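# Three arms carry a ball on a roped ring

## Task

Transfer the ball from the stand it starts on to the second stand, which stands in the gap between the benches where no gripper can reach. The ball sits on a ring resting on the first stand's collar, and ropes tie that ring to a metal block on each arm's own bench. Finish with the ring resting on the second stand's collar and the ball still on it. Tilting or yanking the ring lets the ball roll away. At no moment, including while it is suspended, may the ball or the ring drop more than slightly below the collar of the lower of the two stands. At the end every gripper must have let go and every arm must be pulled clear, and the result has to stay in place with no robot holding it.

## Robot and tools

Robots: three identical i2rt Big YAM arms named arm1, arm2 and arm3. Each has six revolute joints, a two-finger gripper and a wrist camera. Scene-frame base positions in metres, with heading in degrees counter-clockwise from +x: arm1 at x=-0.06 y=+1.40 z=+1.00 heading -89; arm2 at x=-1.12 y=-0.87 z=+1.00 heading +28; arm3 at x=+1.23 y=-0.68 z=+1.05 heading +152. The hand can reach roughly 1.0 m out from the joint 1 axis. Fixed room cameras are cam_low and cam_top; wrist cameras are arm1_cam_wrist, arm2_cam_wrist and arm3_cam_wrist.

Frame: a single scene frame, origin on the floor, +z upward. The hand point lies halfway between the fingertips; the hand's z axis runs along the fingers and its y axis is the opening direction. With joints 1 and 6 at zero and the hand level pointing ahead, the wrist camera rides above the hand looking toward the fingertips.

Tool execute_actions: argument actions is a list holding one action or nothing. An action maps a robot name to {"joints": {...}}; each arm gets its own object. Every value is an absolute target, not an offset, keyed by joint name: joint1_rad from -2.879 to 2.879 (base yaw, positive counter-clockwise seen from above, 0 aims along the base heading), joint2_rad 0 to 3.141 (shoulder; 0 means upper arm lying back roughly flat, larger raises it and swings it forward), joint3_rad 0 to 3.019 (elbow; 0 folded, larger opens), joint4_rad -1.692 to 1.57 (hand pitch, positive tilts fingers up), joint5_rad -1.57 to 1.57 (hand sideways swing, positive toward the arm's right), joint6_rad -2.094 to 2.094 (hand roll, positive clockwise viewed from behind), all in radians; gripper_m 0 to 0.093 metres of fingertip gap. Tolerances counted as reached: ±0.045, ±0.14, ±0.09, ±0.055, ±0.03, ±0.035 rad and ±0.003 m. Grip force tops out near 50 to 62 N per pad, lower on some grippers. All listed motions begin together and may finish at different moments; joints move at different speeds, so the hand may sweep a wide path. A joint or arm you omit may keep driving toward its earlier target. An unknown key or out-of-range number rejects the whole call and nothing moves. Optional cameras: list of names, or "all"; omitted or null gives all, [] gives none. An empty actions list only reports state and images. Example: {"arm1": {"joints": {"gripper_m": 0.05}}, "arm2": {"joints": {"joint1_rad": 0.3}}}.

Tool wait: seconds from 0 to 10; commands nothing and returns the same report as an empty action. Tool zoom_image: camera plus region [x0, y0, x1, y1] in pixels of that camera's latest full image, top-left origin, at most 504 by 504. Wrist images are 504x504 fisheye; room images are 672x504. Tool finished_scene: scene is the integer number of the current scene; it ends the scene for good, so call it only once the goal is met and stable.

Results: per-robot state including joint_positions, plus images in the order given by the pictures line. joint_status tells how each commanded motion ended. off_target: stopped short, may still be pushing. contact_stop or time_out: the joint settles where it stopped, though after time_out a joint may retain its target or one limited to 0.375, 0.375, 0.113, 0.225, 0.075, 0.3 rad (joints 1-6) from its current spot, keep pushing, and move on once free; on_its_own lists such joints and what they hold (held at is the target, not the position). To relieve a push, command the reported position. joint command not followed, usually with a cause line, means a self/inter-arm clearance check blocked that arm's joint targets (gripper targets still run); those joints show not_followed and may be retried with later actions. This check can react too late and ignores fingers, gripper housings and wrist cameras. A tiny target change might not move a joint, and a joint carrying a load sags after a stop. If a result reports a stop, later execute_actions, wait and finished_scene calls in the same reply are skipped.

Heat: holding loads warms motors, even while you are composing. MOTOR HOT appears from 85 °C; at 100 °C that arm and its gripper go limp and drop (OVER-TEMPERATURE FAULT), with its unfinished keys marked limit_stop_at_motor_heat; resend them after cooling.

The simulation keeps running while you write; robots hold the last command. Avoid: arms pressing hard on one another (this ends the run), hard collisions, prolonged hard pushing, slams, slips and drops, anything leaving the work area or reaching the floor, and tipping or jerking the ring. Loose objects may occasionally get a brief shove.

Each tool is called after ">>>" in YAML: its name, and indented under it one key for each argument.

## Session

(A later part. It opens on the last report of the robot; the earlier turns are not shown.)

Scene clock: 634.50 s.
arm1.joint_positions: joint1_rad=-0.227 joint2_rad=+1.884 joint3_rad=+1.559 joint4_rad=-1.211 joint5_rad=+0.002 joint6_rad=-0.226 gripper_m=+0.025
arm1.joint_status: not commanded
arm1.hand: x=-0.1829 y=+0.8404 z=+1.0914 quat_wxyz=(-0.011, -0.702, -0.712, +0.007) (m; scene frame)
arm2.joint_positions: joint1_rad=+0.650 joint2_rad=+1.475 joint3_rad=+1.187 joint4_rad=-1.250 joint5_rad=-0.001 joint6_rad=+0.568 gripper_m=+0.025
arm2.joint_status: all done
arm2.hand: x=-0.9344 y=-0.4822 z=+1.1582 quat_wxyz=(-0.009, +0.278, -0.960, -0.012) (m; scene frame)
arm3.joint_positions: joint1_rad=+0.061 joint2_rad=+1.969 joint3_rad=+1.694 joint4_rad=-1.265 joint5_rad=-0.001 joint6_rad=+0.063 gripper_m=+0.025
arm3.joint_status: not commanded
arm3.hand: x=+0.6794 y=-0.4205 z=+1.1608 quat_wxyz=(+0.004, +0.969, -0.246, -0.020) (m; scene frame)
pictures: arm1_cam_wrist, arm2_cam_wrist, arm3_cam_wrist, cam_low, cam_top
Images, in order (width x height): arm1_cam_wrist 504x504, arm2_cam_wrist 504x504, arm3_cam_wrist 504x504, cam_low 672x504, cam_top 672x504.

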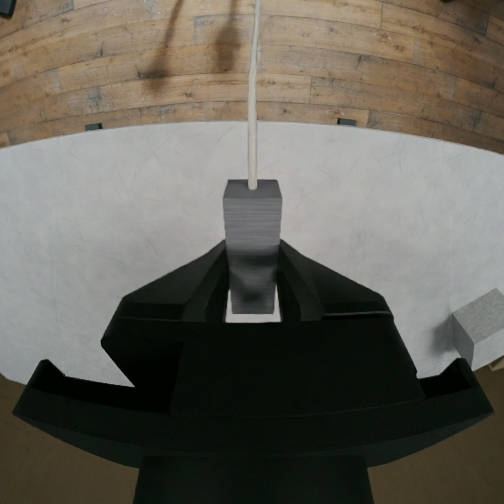

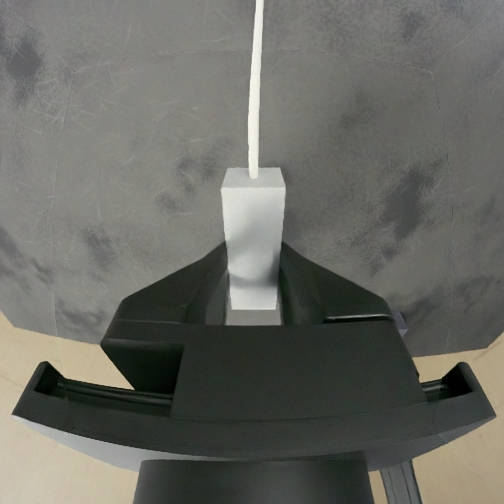

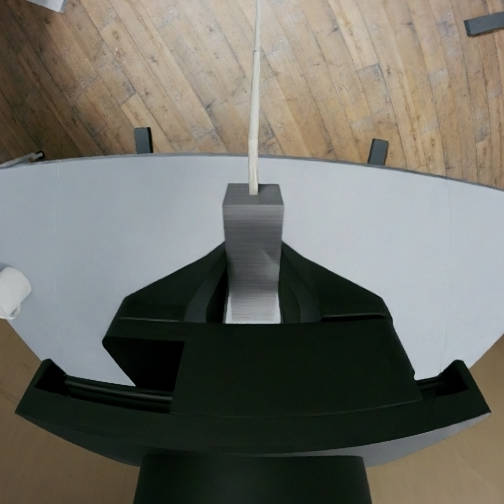

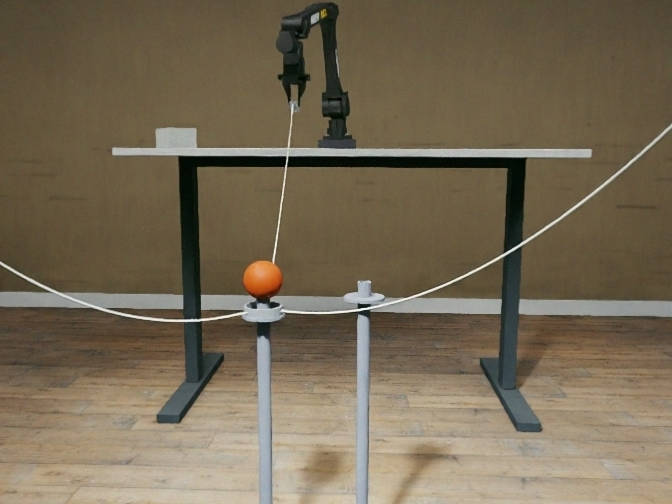

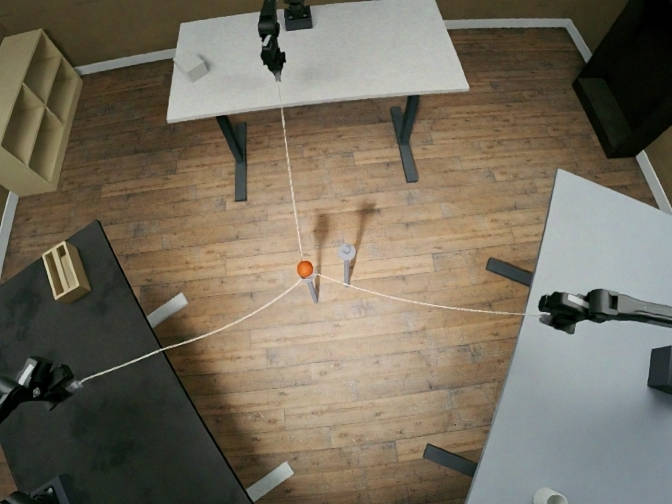

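>>> execute_actions:
  actions: []
  cameras: ["cam_low","cam_top"]

>>> zoom_image:
  camera: "cam_top"
  region: [240, 40, 320, 120]

>>> zoom_image:
  camera: "cam_top"
  region: [40, 320, 200, 420]

>>> zoom_image:
  camera: "cam_top"
  region: [490, 270, 590, 350]

>>> zoom_image:
  camera: "cam_low"
  region: [200, 240, 340, 340]

Scene clock: 657.90 s.
arm1.joint_positions: joint1_rad=-0.227 joint2_rad=+1.884 joint3_rad=+1.559 joint4_rad=-1.211 joint5_rad=+0.002 joint6_rad=-0.226 gripper_m=+0.025
arm1.joint_status: not commanded
arm1.hand: x=-0.1829 y=+0.8404 z=+1.0914 quat_wxyz=(-0.011, -0.702, -0.712, +0.007) (m; scene frame)
arm2.joint_positions: joint1_rad=+0.650 joint2_rad=+1.475 joint3_rad=+1.187 joint4_rad=-1.250 joint5_rad=-0.001 joint6_rad=+0.568 gripper_m=+0.025
arm2.joint_status: all done
arm2.hand: x=-0.9344 y=-0.4822 z=+1.1582 quat_wxyz=(-0.009, +0.278, -0.960, -0.012) (m; scene frame)
arm3.joint_positions: joint1_rad=+0.061 joint2_rad=+1.969 joint3_rad=+1.694 joint4_rad=-1.265 joint5_rad=-0.001 joint6_rad=+0.063 gripper_m=+0.025
arm3.joint_status: not commanded
arm3.hand: x=+0.6794 y=-0.4205 z=+1.1608 quat_wxyz=(+0.004, +0.969, -0.246, -0.020) (m; scene frame)
pictures: cam_low, cam_top
Images, in order (width x height): cam_low 672x504, cam_top 672x504.

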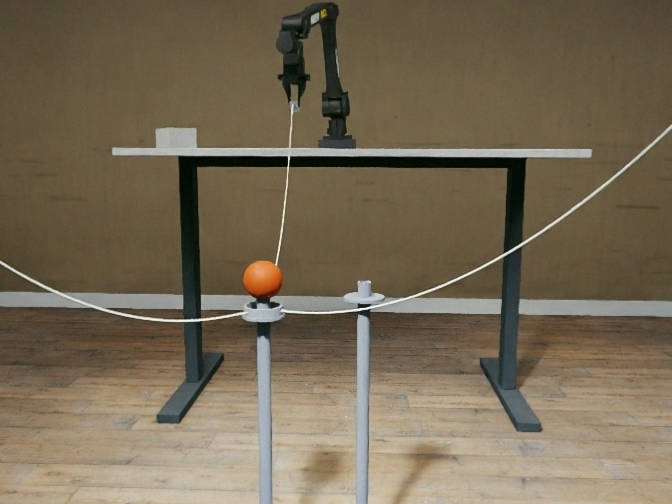

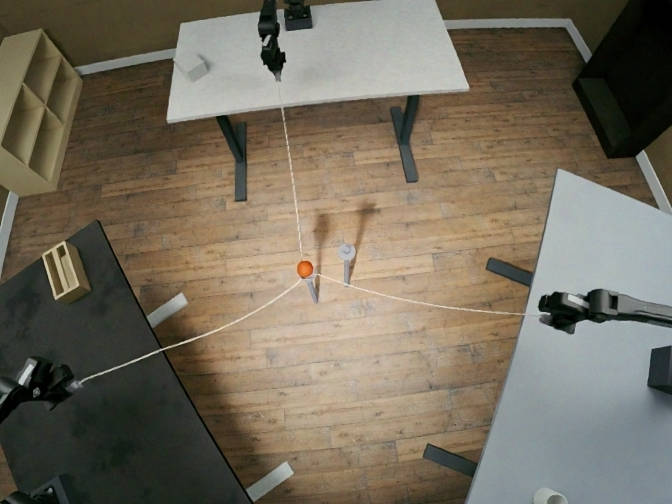

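Region (240, 40, 320, 120) of cam_top's 672x504 image, scaled by 6.300, with more detail than that image has.

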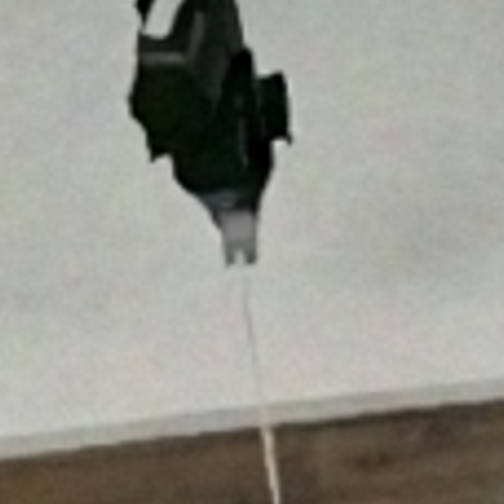

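Region (40, 320, 200, 420) of cam_top's 672x504 image, scaled by 3.150, with more detail than that image has; it fills the top 315 rows of this view, and the rest is white.

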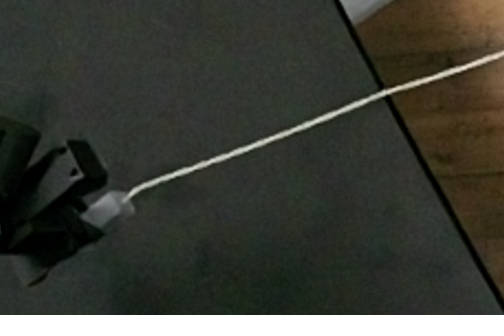

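Region (490, 270, 590, 350) of cam_top's 672x504 image, scaled by 5.040, with more detail than that image has; it fills the top 403 rows of this view, and the rest is white.

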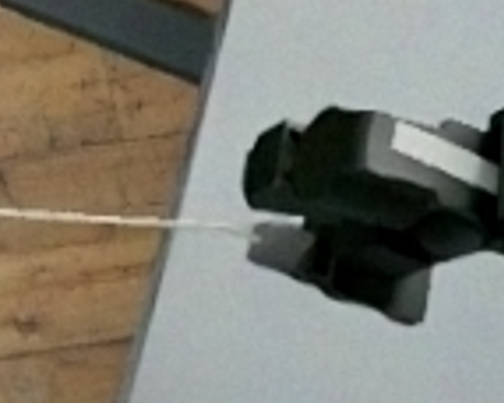

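Region (200, 240, 340, 340) of cam_low's 672x504 image, scaled by 3.600, with more detail than that image has; it fills the top 360 rows of this view, and the rest is white.

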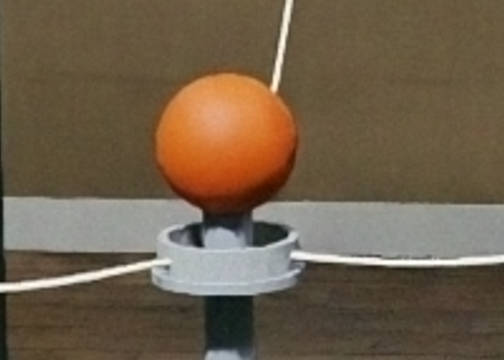

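>>> zoom_image:
  camera: "cam_low"
  region: [270, 110, 672, 340]

>>> zoom_image:
  camera: "cam_low"
  region: [0, 240, 260, 340]

>>> zoom_image:
  camera: "cam_low"
  region: [240, 80, 340, 280]

Region (270, 110, 672, 340) of cam_low's 672x504 image, scaled by 1.254, with more detail than that image has; it fills the top 288 rows of this view, and the rest is white.

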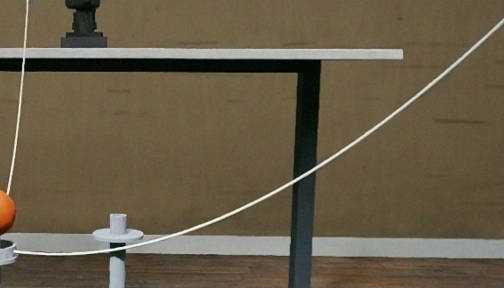

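Region (0, 240, 260, 340) of cam_low's 672x504 image, scaled by 1.938, with more detail than that image has; it fills the top 194 rows of this view, and the rest is white.

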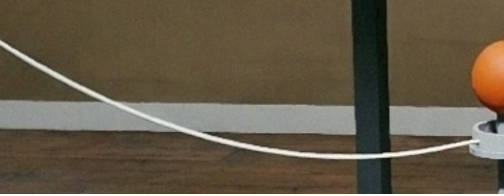

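Region (240, 80, 340, 280) of cam_low's 672x504 image, scaled by 2.520, with more detail than that image has.

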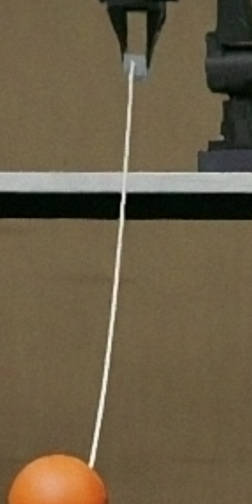

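>>> execute_actions:
  actions:
    - {"arm1":{"joints":{"joint1_rad":-0.2045,"joint2_rad":1.847,"joint3_rad":1.546}},"arm2":{"joints":{"joint1_rad":0.70,"joint2_rad":1.405,"joint3_rad":1.144,"joint4_rad":-1.325,"joint6_rad":0.628}},"arm3":{"joints":{"joint1_rad":0.088,"joint2_rad":1.925,"joint3_rad":1.67,"joint4_rad":-1.318,"joint6_rad":0.086}}}
  cameras: ["cam_low","cam_top"]

>>> zoom_image:
  camera: "cam_low"
  region: [200, 240, 340, 340]

Scene clock: 778.73 s.
arm1.joint_positions: joint1_rad=-0.219 joint2_rad=+1.883 joint3_rad=+1.538 joint4_rad=-1.211 joint5_rad=+0.002 joint6_rad=-0.226 gripper_m=+0.025
arm1.joint_status: all done
arm1.hand: x=-0.1764 y=+0.8470 z=+1.0847 quat_wxyz=(-0.005, -0.699, -0.715, -0.001) (m; scene frame)
arm2.joint_positions: joint1_rad=+0.703 joint2_rad=+1.403 joint3_rad=+1.148 joint4_rad=-1.317 joint5_rad=-0.001 joint6_rad=+0.621 gripper_m=+0.025
arm2.joint_status: all done
arm2.hand: x=-0.9673 y=-0.5033 z=+1.1714 quat_wxyz=(+0.002, +0.278, -0.960, +0.001) (m; scene frame)
arm3.joint_positions: joint1_rad=+0.081 joint2_rad=+1.961 joint3_rad=+1.660 joint4_rad=-1.309 joint5_rad=-0.001 joint6_rad=+0.077 gripper_m=+0.025
arm3.joint_status: all done
arm3.hand: x=+0.6952 y=-0.4407 z=+1.1527 quat_wxyz=(+0.010, +0.970, -0.243, +0.014) (m; scene frame)
pictures: cam_low, cam_top
Images, in order (width x height): cam_low 672x504, cam_top 672x504.

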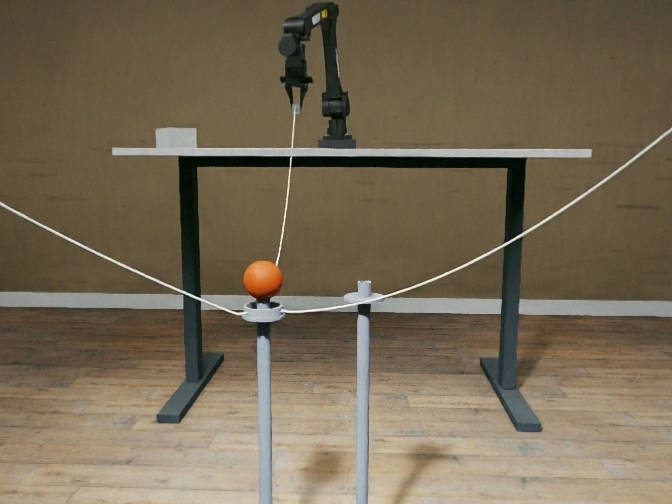

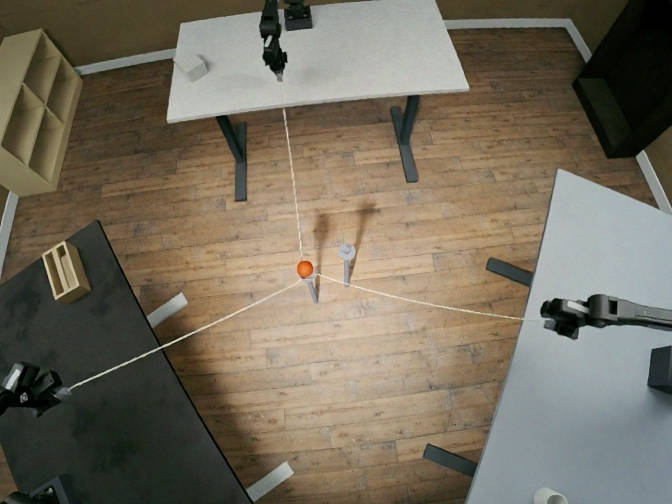

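Region (200, 240, 340, 340) of cam_low's 672x504 image, scaled by 3.600, with more detail than that image has; it fills the top 360 rows of this view, and the rest is white.

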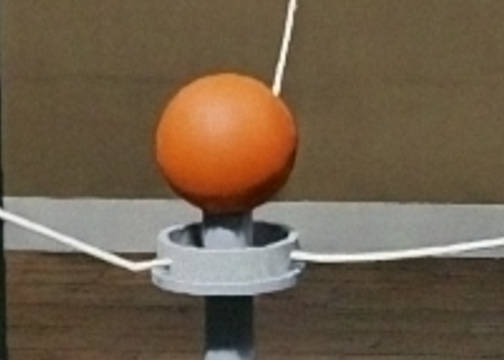

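>>> execute_actions:
  actions:
    - {"arm1":{"joints":{"joint2_rad":1.827}},"arm3":{"joints":{"joint2_rad":1.90}}}
  cameras: ["cam_low","cam_top"]

>>> zoom_image:
  camera: "cam_low"
  region: [200, 240, 340, 340]

Scene clock: 799.53 s.
arm1.joint_positions: joint1_rad=-0.219 joint2_rad=+1.863 joint3_rad=+1.538 joint4_rad=-1.211 joint5_rad=+0.002 joint6_rad=-0.226 gripper_m=+0.025
arm1.joint_status: all done
arm1.hand: x=-0.1766 y=+0.8463 z=+1.0953 quat_wxyz=(-0.011, -0.699, -0.715, +0.007) (m; scene frame)
arm2.joint_positions: joint1_rad=+0.703 joint2_rad=+1.403 joint3_rad=+1.148 joint4_rad=-1.317 joint5_rad=-0.001 joint6_rad=+0.621 gripper_m=+0.025
arm2.joint_status: not commanded
arm2.hand: x=-0.9673 y=-0.5033 z=+1.1714 quat_wxyz=(+0.002, +0.278, -0.961, +0.001) (m; scene frame)
arm3.joint_positions: joint1_rad=+0.081 joint2_rad=+1.927 joint3_rad=+1.660 joint4_rad=-1.309 joint5_rad=-0.001 joint6_rad=+0.077 gripper_m=+0.025
arm3.joint_status: all done
arm3.hand: x=+0.6947 y=-0.4402 z=+1.1718 quat_wxyz=(+0.007, +0.970, -0.243, -0.002) (m; scene frame)
pictures: cam_low, cam_top
Images, in order (width x height): cam_low 672x504, cam_top 672x504.

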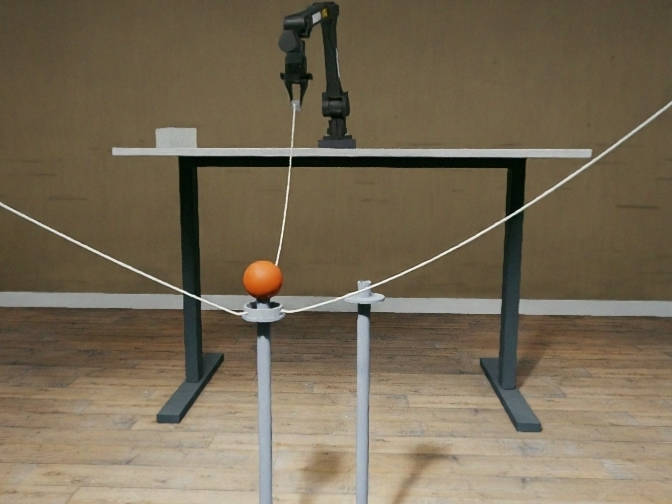

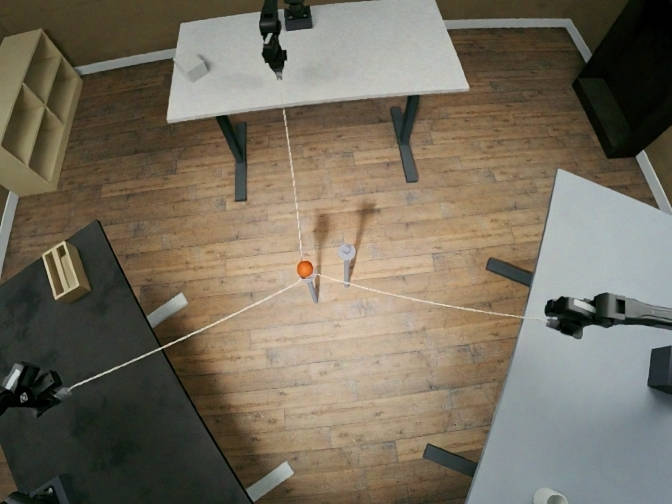

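Region (200, 240, 340, 340) of cam_low's 672x504 image, scaled by 3.600, with more detail than that image has; it fills the top 360 rows of this view, and the rest is white.

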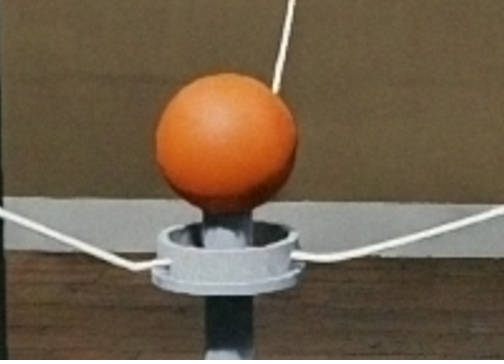

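>>> execute_actions:
  actions: []

Scene clock: 834.83 s.
arm1.joint_positions: joint1_rad=-0.219 joint2_rad=+1.863 joint3_rad=+1.538 joint4_rad=-1.211 joint5_rad=+0.002 joint6_rad=-0.226 gripper_m=+0.025
arm1.joint_status: all done
arm1.hand: x=-0.1766 y=+0.8463 z=+1.0953 quat_wxyz=(-0.011, -0.699, -0.715, +0.007) (m; scene frame)
arm2.joint_positions: joint1_rad=+0.703 joint2_rad=+1.403 joint3_rad=+1.148 joint4_rad=-1.317 joint5_rad=-0.001 joint6_rad=+0.621 gripper_m=+0.025
arm2.joint_status: not commanded
arm2.hand: x=-0.9673 y=-0.5033 z=+1.1714 quat_wxyz=(+0.002, +0.278, -0.961, +0.001) (m; scene frame)
arm3.joint_positions: joint1_rad=+0.081 joint2_rad=+1.927 joint3_rad=+1.660 joint4_rad=-1.309 joint5_rad=-0.001 joint6_rad=+0.077 gripper_m=+0.025
arm3.joint_status: all done
arm3.hand: x=+0.6947 y=-0.4402 z=+1.1718 quat_wxyz=(+0.007, +0.970, -0.243, -0.002) (m; scene frame)
pictures: arm1_cam_wrist, arm2_cam_wrist, arm3_cam_wrist, cam_low, cam_top
Images, in order (width x height): arm1_cam_wrist 504x504, arm2_cam_wrist 504x504, arm3_cam_wrist 504x504, cam_low 672x504, cam_top 672x504.

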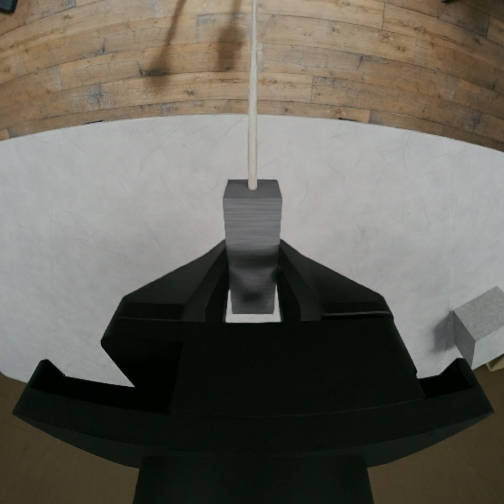

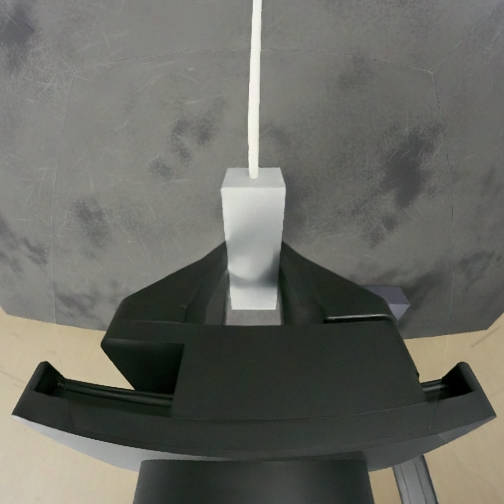

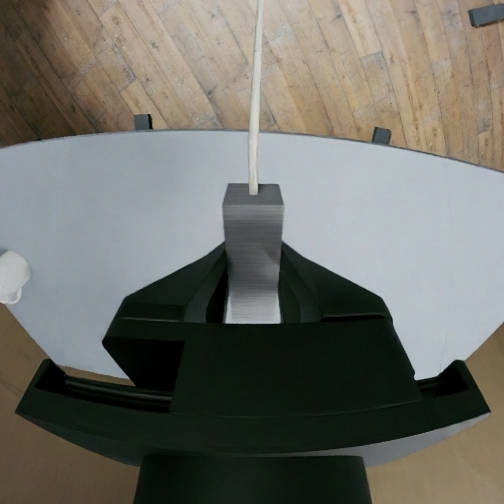

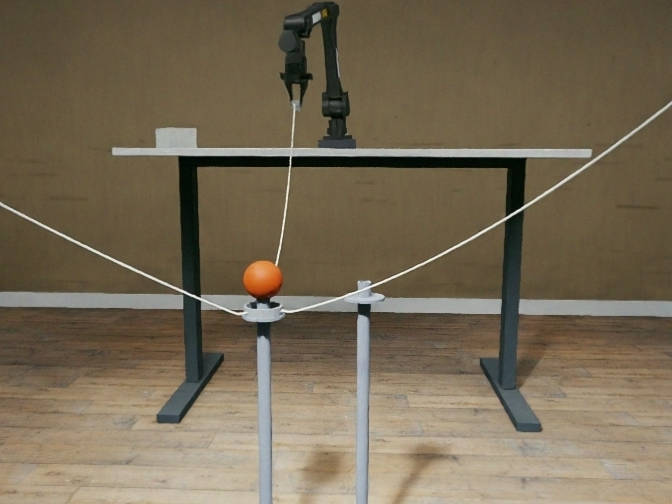

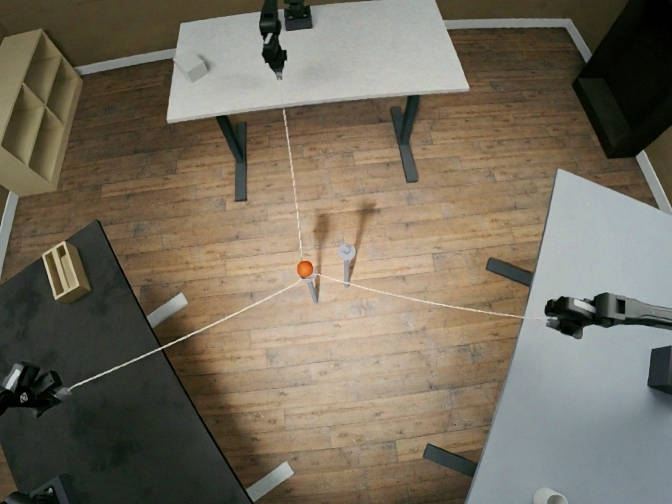

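>>> execute_actions:
  actions:
    - {"arm1":{"joints":{"joint2_rad":1.792}},"arm2":{"joints":{"joint2_rad":1.368}},"arm3":{"joints":{"joint2_rad":1.866}}}
  cameras: ["cam_low","cam_top"]

>>> zoom_image:
  camera: "cam_low"
  region: [200, 240, 340, 340]

Scene clock: 864.83 s.
arm1.joint_positions: joint1_rad=-0.219 joint2_rad=+1.822 joint3_rad=+1.538 joint4_rad=-1.211 joint5_rad=+0.002 joint6_rad=-0.226 gripper_m=+0.025
arm1.joint_status: all done
arm1.hand: x=-0.1771 y=+0.8455 z=+1.1177 quat_wxyz=(-0.022, -0.699, -0.715, +0.024) (m; scene frame)
arm2.joint_positions: joint1_rad=+0.703 joint2_rad=+1.375 joint3_rad=+1.148 joint4_rad=-1.317 joint5_rad=-0.001 joint6_rad=+0.621 gripper_m=+0.025
arm2.joint_status: all done
arm2.hand: x=-0.9677 y=-0.5045 z=+1.1819 quat_wxyz=(-0.007, +0.278, -0.960, -0.010) (m; scene frame)
arm3.joint_positions: joint1_rad=+0.081 joint2_rad=+1.894 joint3_rad=+1.660 joint4_rad=-1.309 joint5_rad=-0.001 joint6_rad=+0.077 gripper_m=+0.025
arm3.joint_status: all done
arm3.hand: x=+0.6947 y=-0.4399 z=+1.1905 quat_wxyz=(+0.005, +0.970, -0.243, -0.019) (m; scene frame)
pictures: cam_low, cam_top
Images, in order (width x height): cam_low 672x504, cam_top 672x504.

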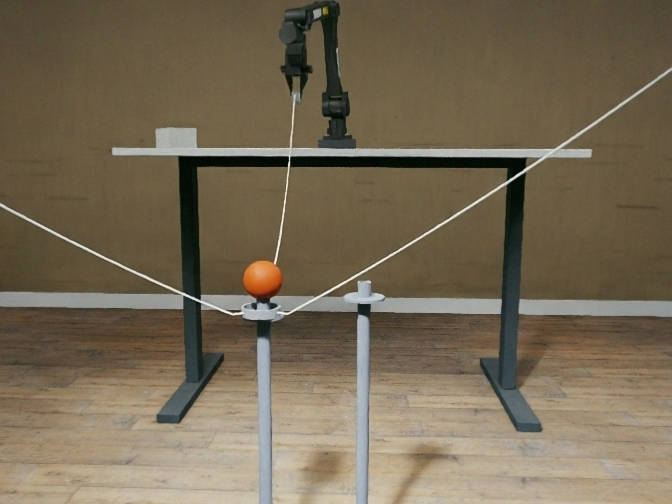

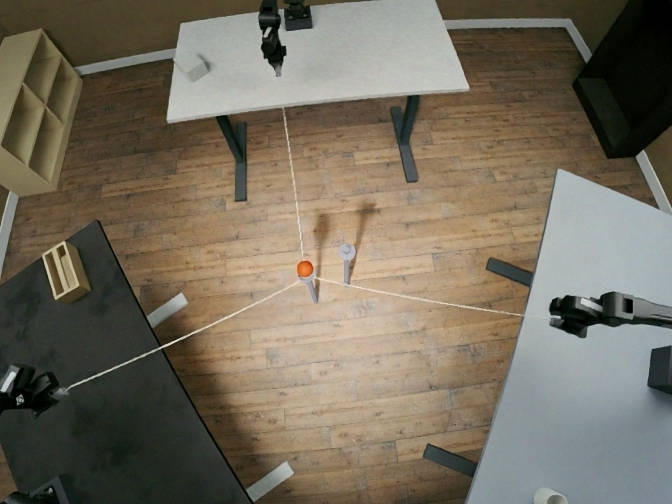

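Region (200, 240, 340, 340) of cam_low's 672x504 image, scaled by 3.600, with more detail than that image has; it fills the top 360 rows of this view, and the rest is white.

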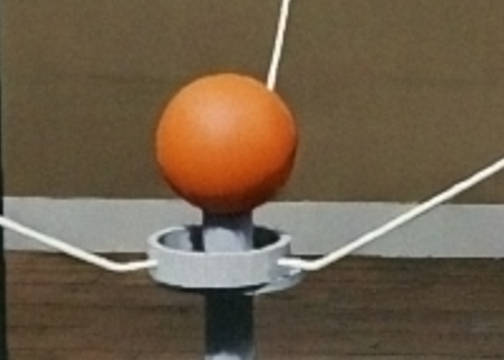

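>>> zoom_image:
  camera: "cam_top"
  region: [270, 230, 370, 310]

Region (270, 230, 370, 310) of cam_top's 672x504 image, scaled by 5.040, with more detail than that image has; it fills the top 403 rows of this view, and the rest is white.

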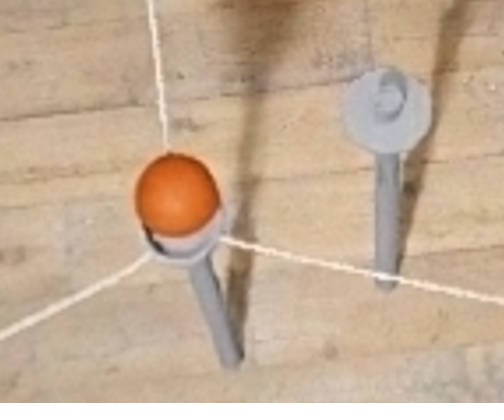

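>>> execute_actions:
  actions:
    - {"arm1":{"joints":{"joint2_rad":1.757}},"arm3":{"joints":{"joint2_rad":1.842}}}
  cameras: ["cam_low","cam_top"]

>>> zoom_image:
  camera: "cam_low"
  region: [200, 240, 340, 340]

>>> zoom_image:
  camera: "cam_top"
  region: [270, 230, 370, 310]

Scene clock: 896.57 s.
arm1.joint_positions: joint1_rad=-0.219 joint2_rad=+1.789 joint3_rad=+1.538 joint4_rad=-1.211 joint5_rad=+0.002 joint6_rad=-0.226 gripper_m=+0.025
arm1.joint_status: all done
arm1.hand: x=-0.1773 y=+0.8456 z=+1.1358 quat_wxyz=(-0.031, -0.698, -0.714, +0.038) (m; scene frame)
arm2.joint_positions: joint1_rad=+0.703 joint2_rad=+1.375 joint3_rad=+1.148 joint4_rad=-1.317 joint5_rad=-0.001 joint6_rad=+0.621 gripper_m=+0.025
arm2.joint_status: not commanded
arm2.hand: x=-0.9677 y=-0.5045 z=+1.1819 quat_wxyz=(-0.007, +0.278, -0.960, -0.010) (m; scene frame)
arm3.joint_positions: joint1_rad=+0.081 joint2_rad=+1.877 joint3_rad=+1.660 joint4_rad=-1.309 joint5_rad=-0.001 joint6_rad=+0.077 gripper_m=+0.025
arm3.joint_status: all done
arm3.hand: x=+0.6950 y=-0.4398 z=+1.2004 quat_wxyz=(+0.003, +0.970, -0.243, -0.027) (m; scene frame)
pictures: cam_low, cam_top
Images, in order (width x height): cam_low 672x504, cam_top 672x504.

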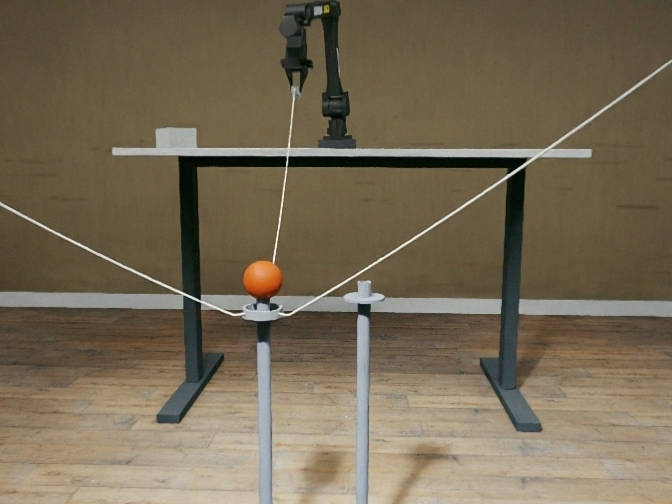

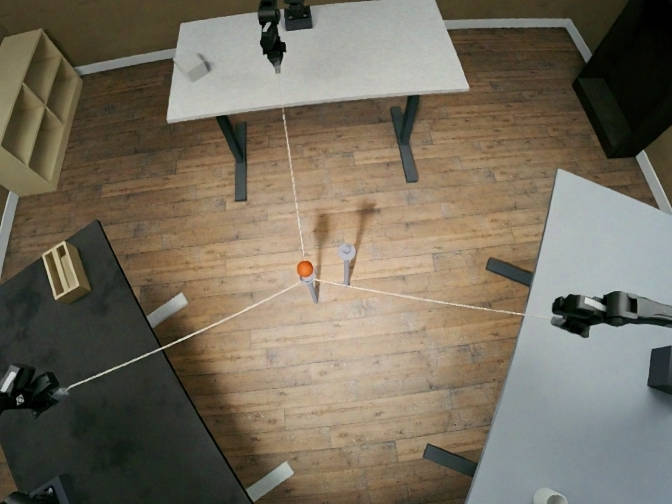

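Region (200, 240, 340, 340) of cam_low's 672x504 image, scaled by 3.600, with more detail than that image has; it fills the top 360 rows of this view, and the rest is white.

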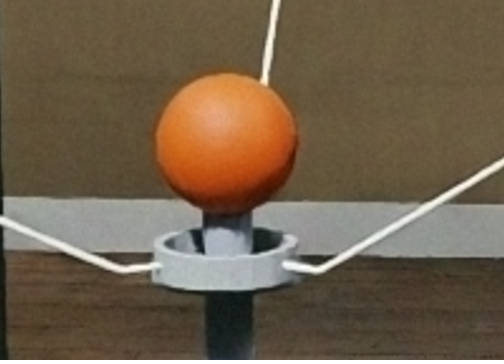

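Region (270, 230, 370, 310) of cam_top's 672x504 image, scaled by 5.040, with more detail than that image has; it fills the top 403 rows of this view, and the rest is white.

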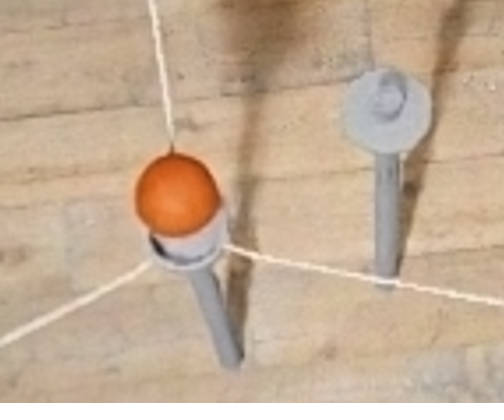

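>>> execute_actions:
  actions:
    - {"arm1":{"joints":{"joint4_rad":-1.272}}}
  cameras: ["cam_low","cam_top"]

>>> zoom_image:
  camera: "cam_low"
  region: [200, 240, 340, 340]

>>> zoom_image:
  camera: "cam_top"
  region: [270, 230, 370, 310]

Scene clock: 917.17 s.
arm1.joint_positions: joint1_rad=-0.219 joint2_rad=+1.789 joint3_rad=+1.538 joint4_rad=-1.257 joint5_rad=+0.002 joint6_rad=-0.226 gripper_m=+0.025
arm1.joint_status: all done
arm1.hand: x=-0.1750 y=+0.8568 z=+1.1350 quat_wxyz=(-0.018, -0.699, -0.715, +0.019) (m; scene frame)
arm2.joint_positions: joint1_rad=+0.703 joint2_rad=+1.375 joint3_rad=+1.148 joint4_rad=-1.317 joint5_rad=-0.001 joint6_rad=+0.621 gripper_m=+0.025
arm2.joint_status: not commanded
arm2.hand: x=-0.9677 y=-0.5045 z=+1.1819 quat_wxyz=(-0.007, +0.278, -0.960, -0.010) (m; scene frame)
arm3.joint_positions: joint1_rad=+0.081 joint2_rad=+1.877 joint3_rad=+1.660 joint4_rad=-1.309 joint5_rad=-0.001 joint6_rad=+0.077 gripper_m=+0.025
arm3.joint_status: not commanded
arm3.hand: x=+0.6950 y=-0.4398 z=+1.2004 quat_wxyz=(+0.003, +0.970, -0.243, -0.027) (m; scene frame)
pictures: cam_low, cam_top
Images, in order (width x height): cam_low 672x504, cam_top 672x504.

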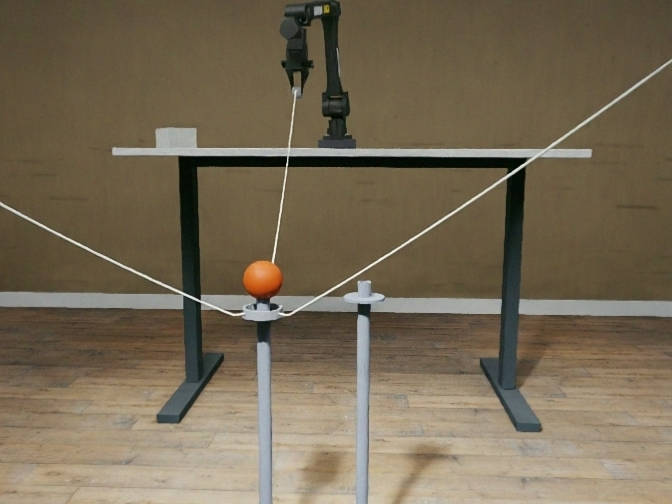

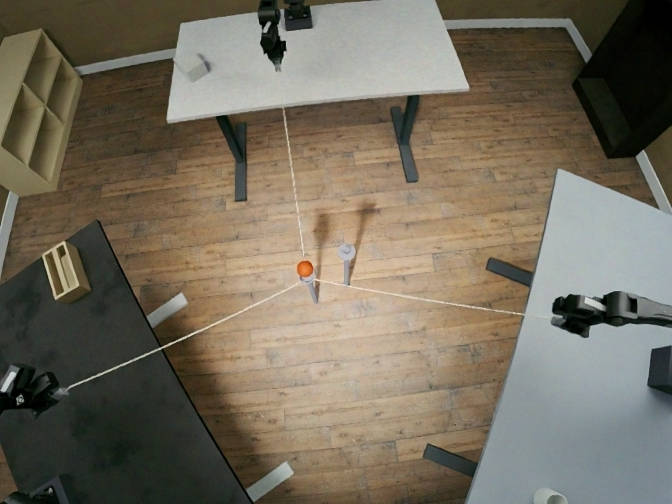

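Region (200, 240, 340, 340) of cam_low's 672x504 image, scaled by 3.600, with more detail than that image has; it fills the top 360 rows of this view, and the rest is white.

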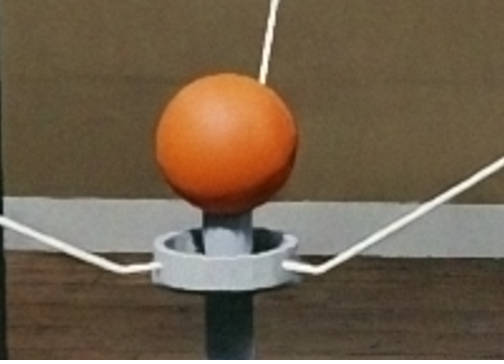

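Region (270, 230, 370, 310) of cam_top's 672x504 image, scaled by 5.040, with more detail than that image has; it fills the top 403 rows of this view, and the rest is white.

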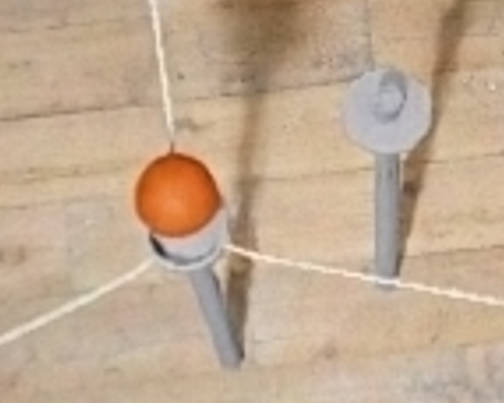

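>>> execute_actions:
  actions:
    - {"arm1":{"joints":{"joint4_rad":-1.325}}}
  cameras: ["cam_low","cam_top"]

>>> zoom_image:
  camera: "cam_low"
  region: [200, 240, 340, 340]

>>> zoom_image:
  camera: "cam_top"
  region: [270, 230, 370, 310]

Scene clock: 927.13 s.
arm1.joint_positions: joint1_rad=-0.219 joint2_rad=+1.789 joint3_rad=+1.538 joint4_rad=-1.308 joint5_rad=+0.002 joint6_rad=-0.226 gripper_m=+0.025
arm1.joint_status: all done
arm1.hand: x=-0.1725 y=+0.8690 z=+1.1347 quat_wxyz=(-0.004, -0.699, -0.715, -0.003) (m; scene frame)
arm2.joint_positions: joint1_rad=+0.703 joint2_rad=+1.375 joint3_rad=+1.148 joint4_rad=-1.317 joint5_rad=-0.001 joint6_rad=+0.621 gripper_m=+0.025
arm2.joint_status: not commanded
arm2.hand: x=-0.9677 y=-0.5045 z=+1.1819 quat_wxyz=(-0.007, +0.278, -0.960, -0.010) (m; scene frame)
arm3.joint_positions: joint1_rad=+0.081 joint2_rad=+1.877 joint3_rad=+1.660 joint4_rad=-1.309 joint5_rad=-0.001 joint6_rad=+0.077 gripper_m=+0.025
arm3.joint_status: not commanded
arm3.hand: x=+0.6950 y=-0.4398 z=+1.2004 quat_wxyz=(+0.003, +0.970, -0.243, -0.027) (m; scene frame)
pictures: cam_low, cam_top
Images, in order (width x height): cam_low 672x504, cam_top 672x504.

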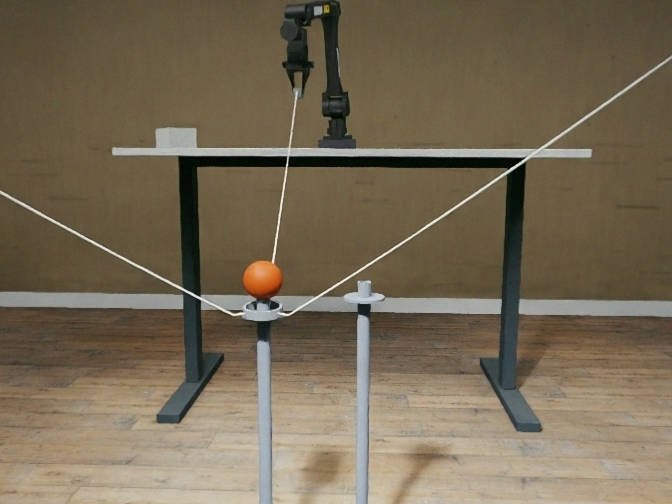

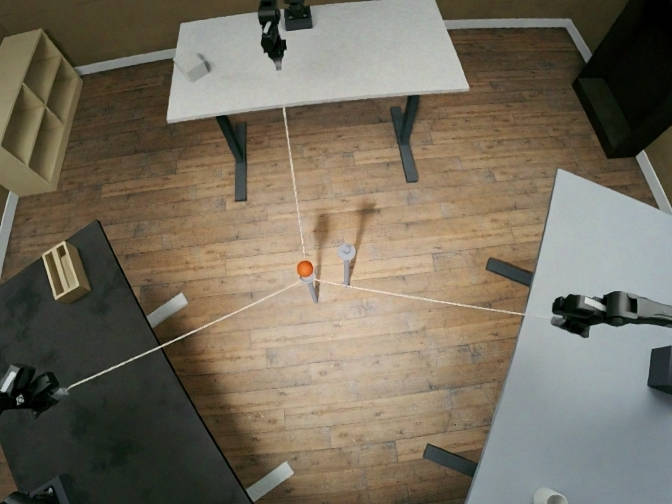

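Region (200, 240, 340, 340) of cam_low's 672x504 image, scaled by 3.600, with more detail than that image has; it fills the top 360 rows of this view, and the rest is white.

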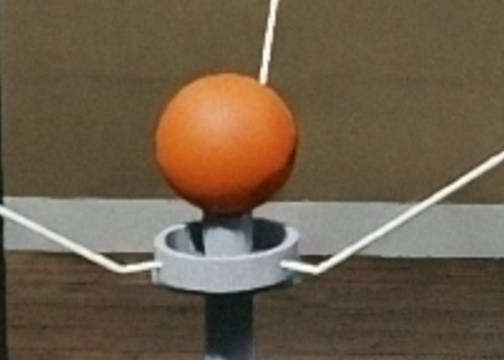

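Region (270, 230, 370, 310) of cam_top's 672x504 image, scaled by 5.040, with more detail than that image has; it fills the top 403 rows of this view, and the rest is white.

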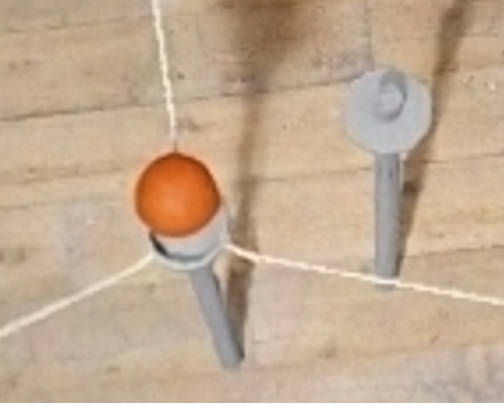

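>>> execute_actions:
  actions:
    - {"arm2":{"joints":{"joint2_rad":1.338}},"arm3":{"joints":{"joint2_rad":1.822}}}
  cameras: ["cam_low","cam_top"]

>>> zoom_image:
  camera: "cam_low"
  region: [200, 240, 340, 340]

>>> zoom_image:
  camera: "cam_top"
  region: [270, 230, 370, 310]

Scene clock: 938.80 s.
arm1.joint_positions: joint1_rad=-0.219 joint2_rad=+1.789 joint3_rad=+1.538 joint4_rad=-1.308 joint5_rad=+0.002 joint6_rad=-0.226 gripper_m=+0.025
arm1.joint_status: not commanded
arm1.hand: x=-0.1725 y=+0.8690 z=+1.1347 quat_wxyz=(-0.004, -0.699, -0.715, -0.003) (m; scene frame)
arm2.joint_positions: joint1_rad=+0.703 joint2_rad=+1.347 joint3_rad=+1.148 joint4_rad=-1.317 joint5_rad=-0.001 joint6_rad=+0.621 gripper_m=+0.025
arm2.joint_status: all done
arm2.hand: x=-0.9683 y=-0.5060 z=+1.1924 quat_wxyz=(-0.015, +0.278, -0.960, -0.021) (m; scene frame)
arm3.joint_positions: joint1_rad=+0.081 joint2_rad=+1.857 joint3_rad=+1.660 joint4_rad=-1.309 joint5_rad=-0.001 joint6_rad=+0.077 gripper_m=+0.025
arm3.joint_status: all done
arm3.hand: x=+0.6954 y=-0.4399 z=+1.2113 quat_wxyz=(+0.001, +0.969, -0.243, -0.037) (m; scene frame)
pictures: cam_low, cam_top
Images, in order (width x height): cam_low 672x504, cam_top 672x504.

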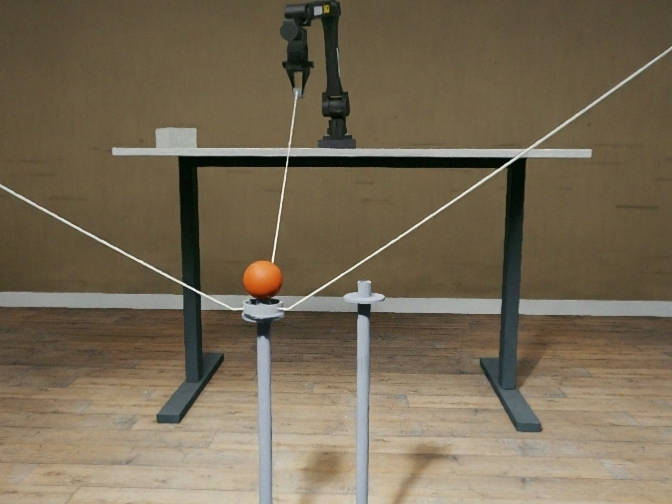

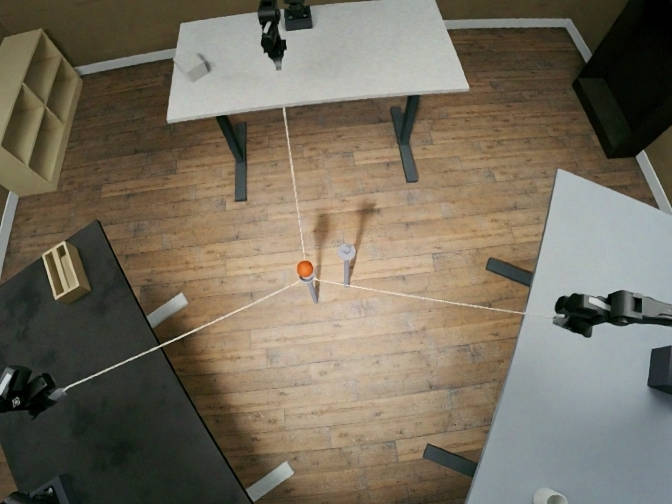

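Region (200, 240, 340, 340) of cam_low's 672x504 image, scaled by 3.600, with more detail than that image has; it fills the top 360 rows of this view, and the rest is white.

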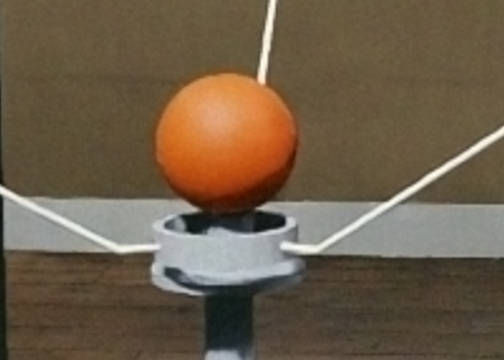

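Region (270, 230, 370, 310) of cam_top's 672x504 image, scaled by 5.040, with more detail than that image has; it fills the top 403 rows of this view, and the rest is white.

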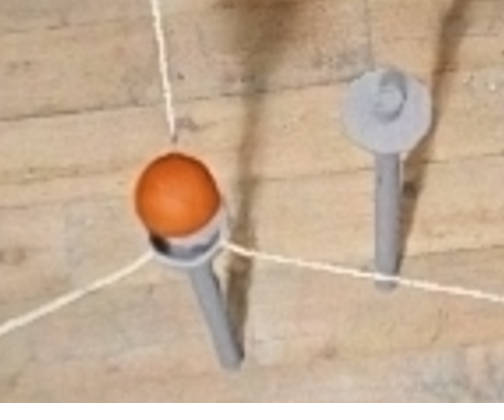

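>>> zoom_image:
  camera: "cam_top"
  region: [288, 250, 328, 290]

>>> zoom_image:
  camera: "cam_low"
  region: [230, 275, 300, 330]

Region (288, 250, 328, 290) of cam_top's 672x504 image, scaled by 12.600, with more detail than that image has.

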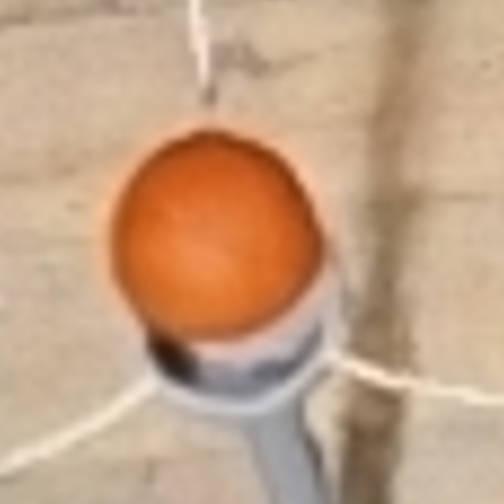

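Region (230, 275, 300, 330) of cam_low's 672x504 image, scaled by 7.200, with more detail than that image has; it fills the top 396 rows of this view, and the rest is white.

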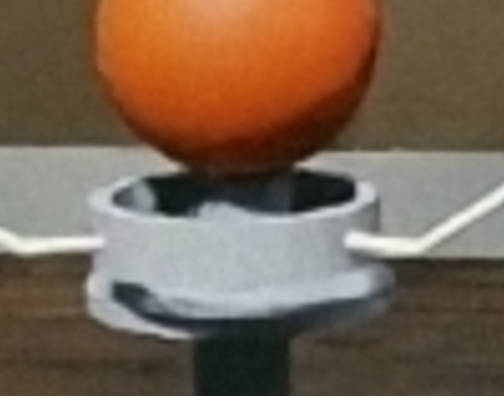

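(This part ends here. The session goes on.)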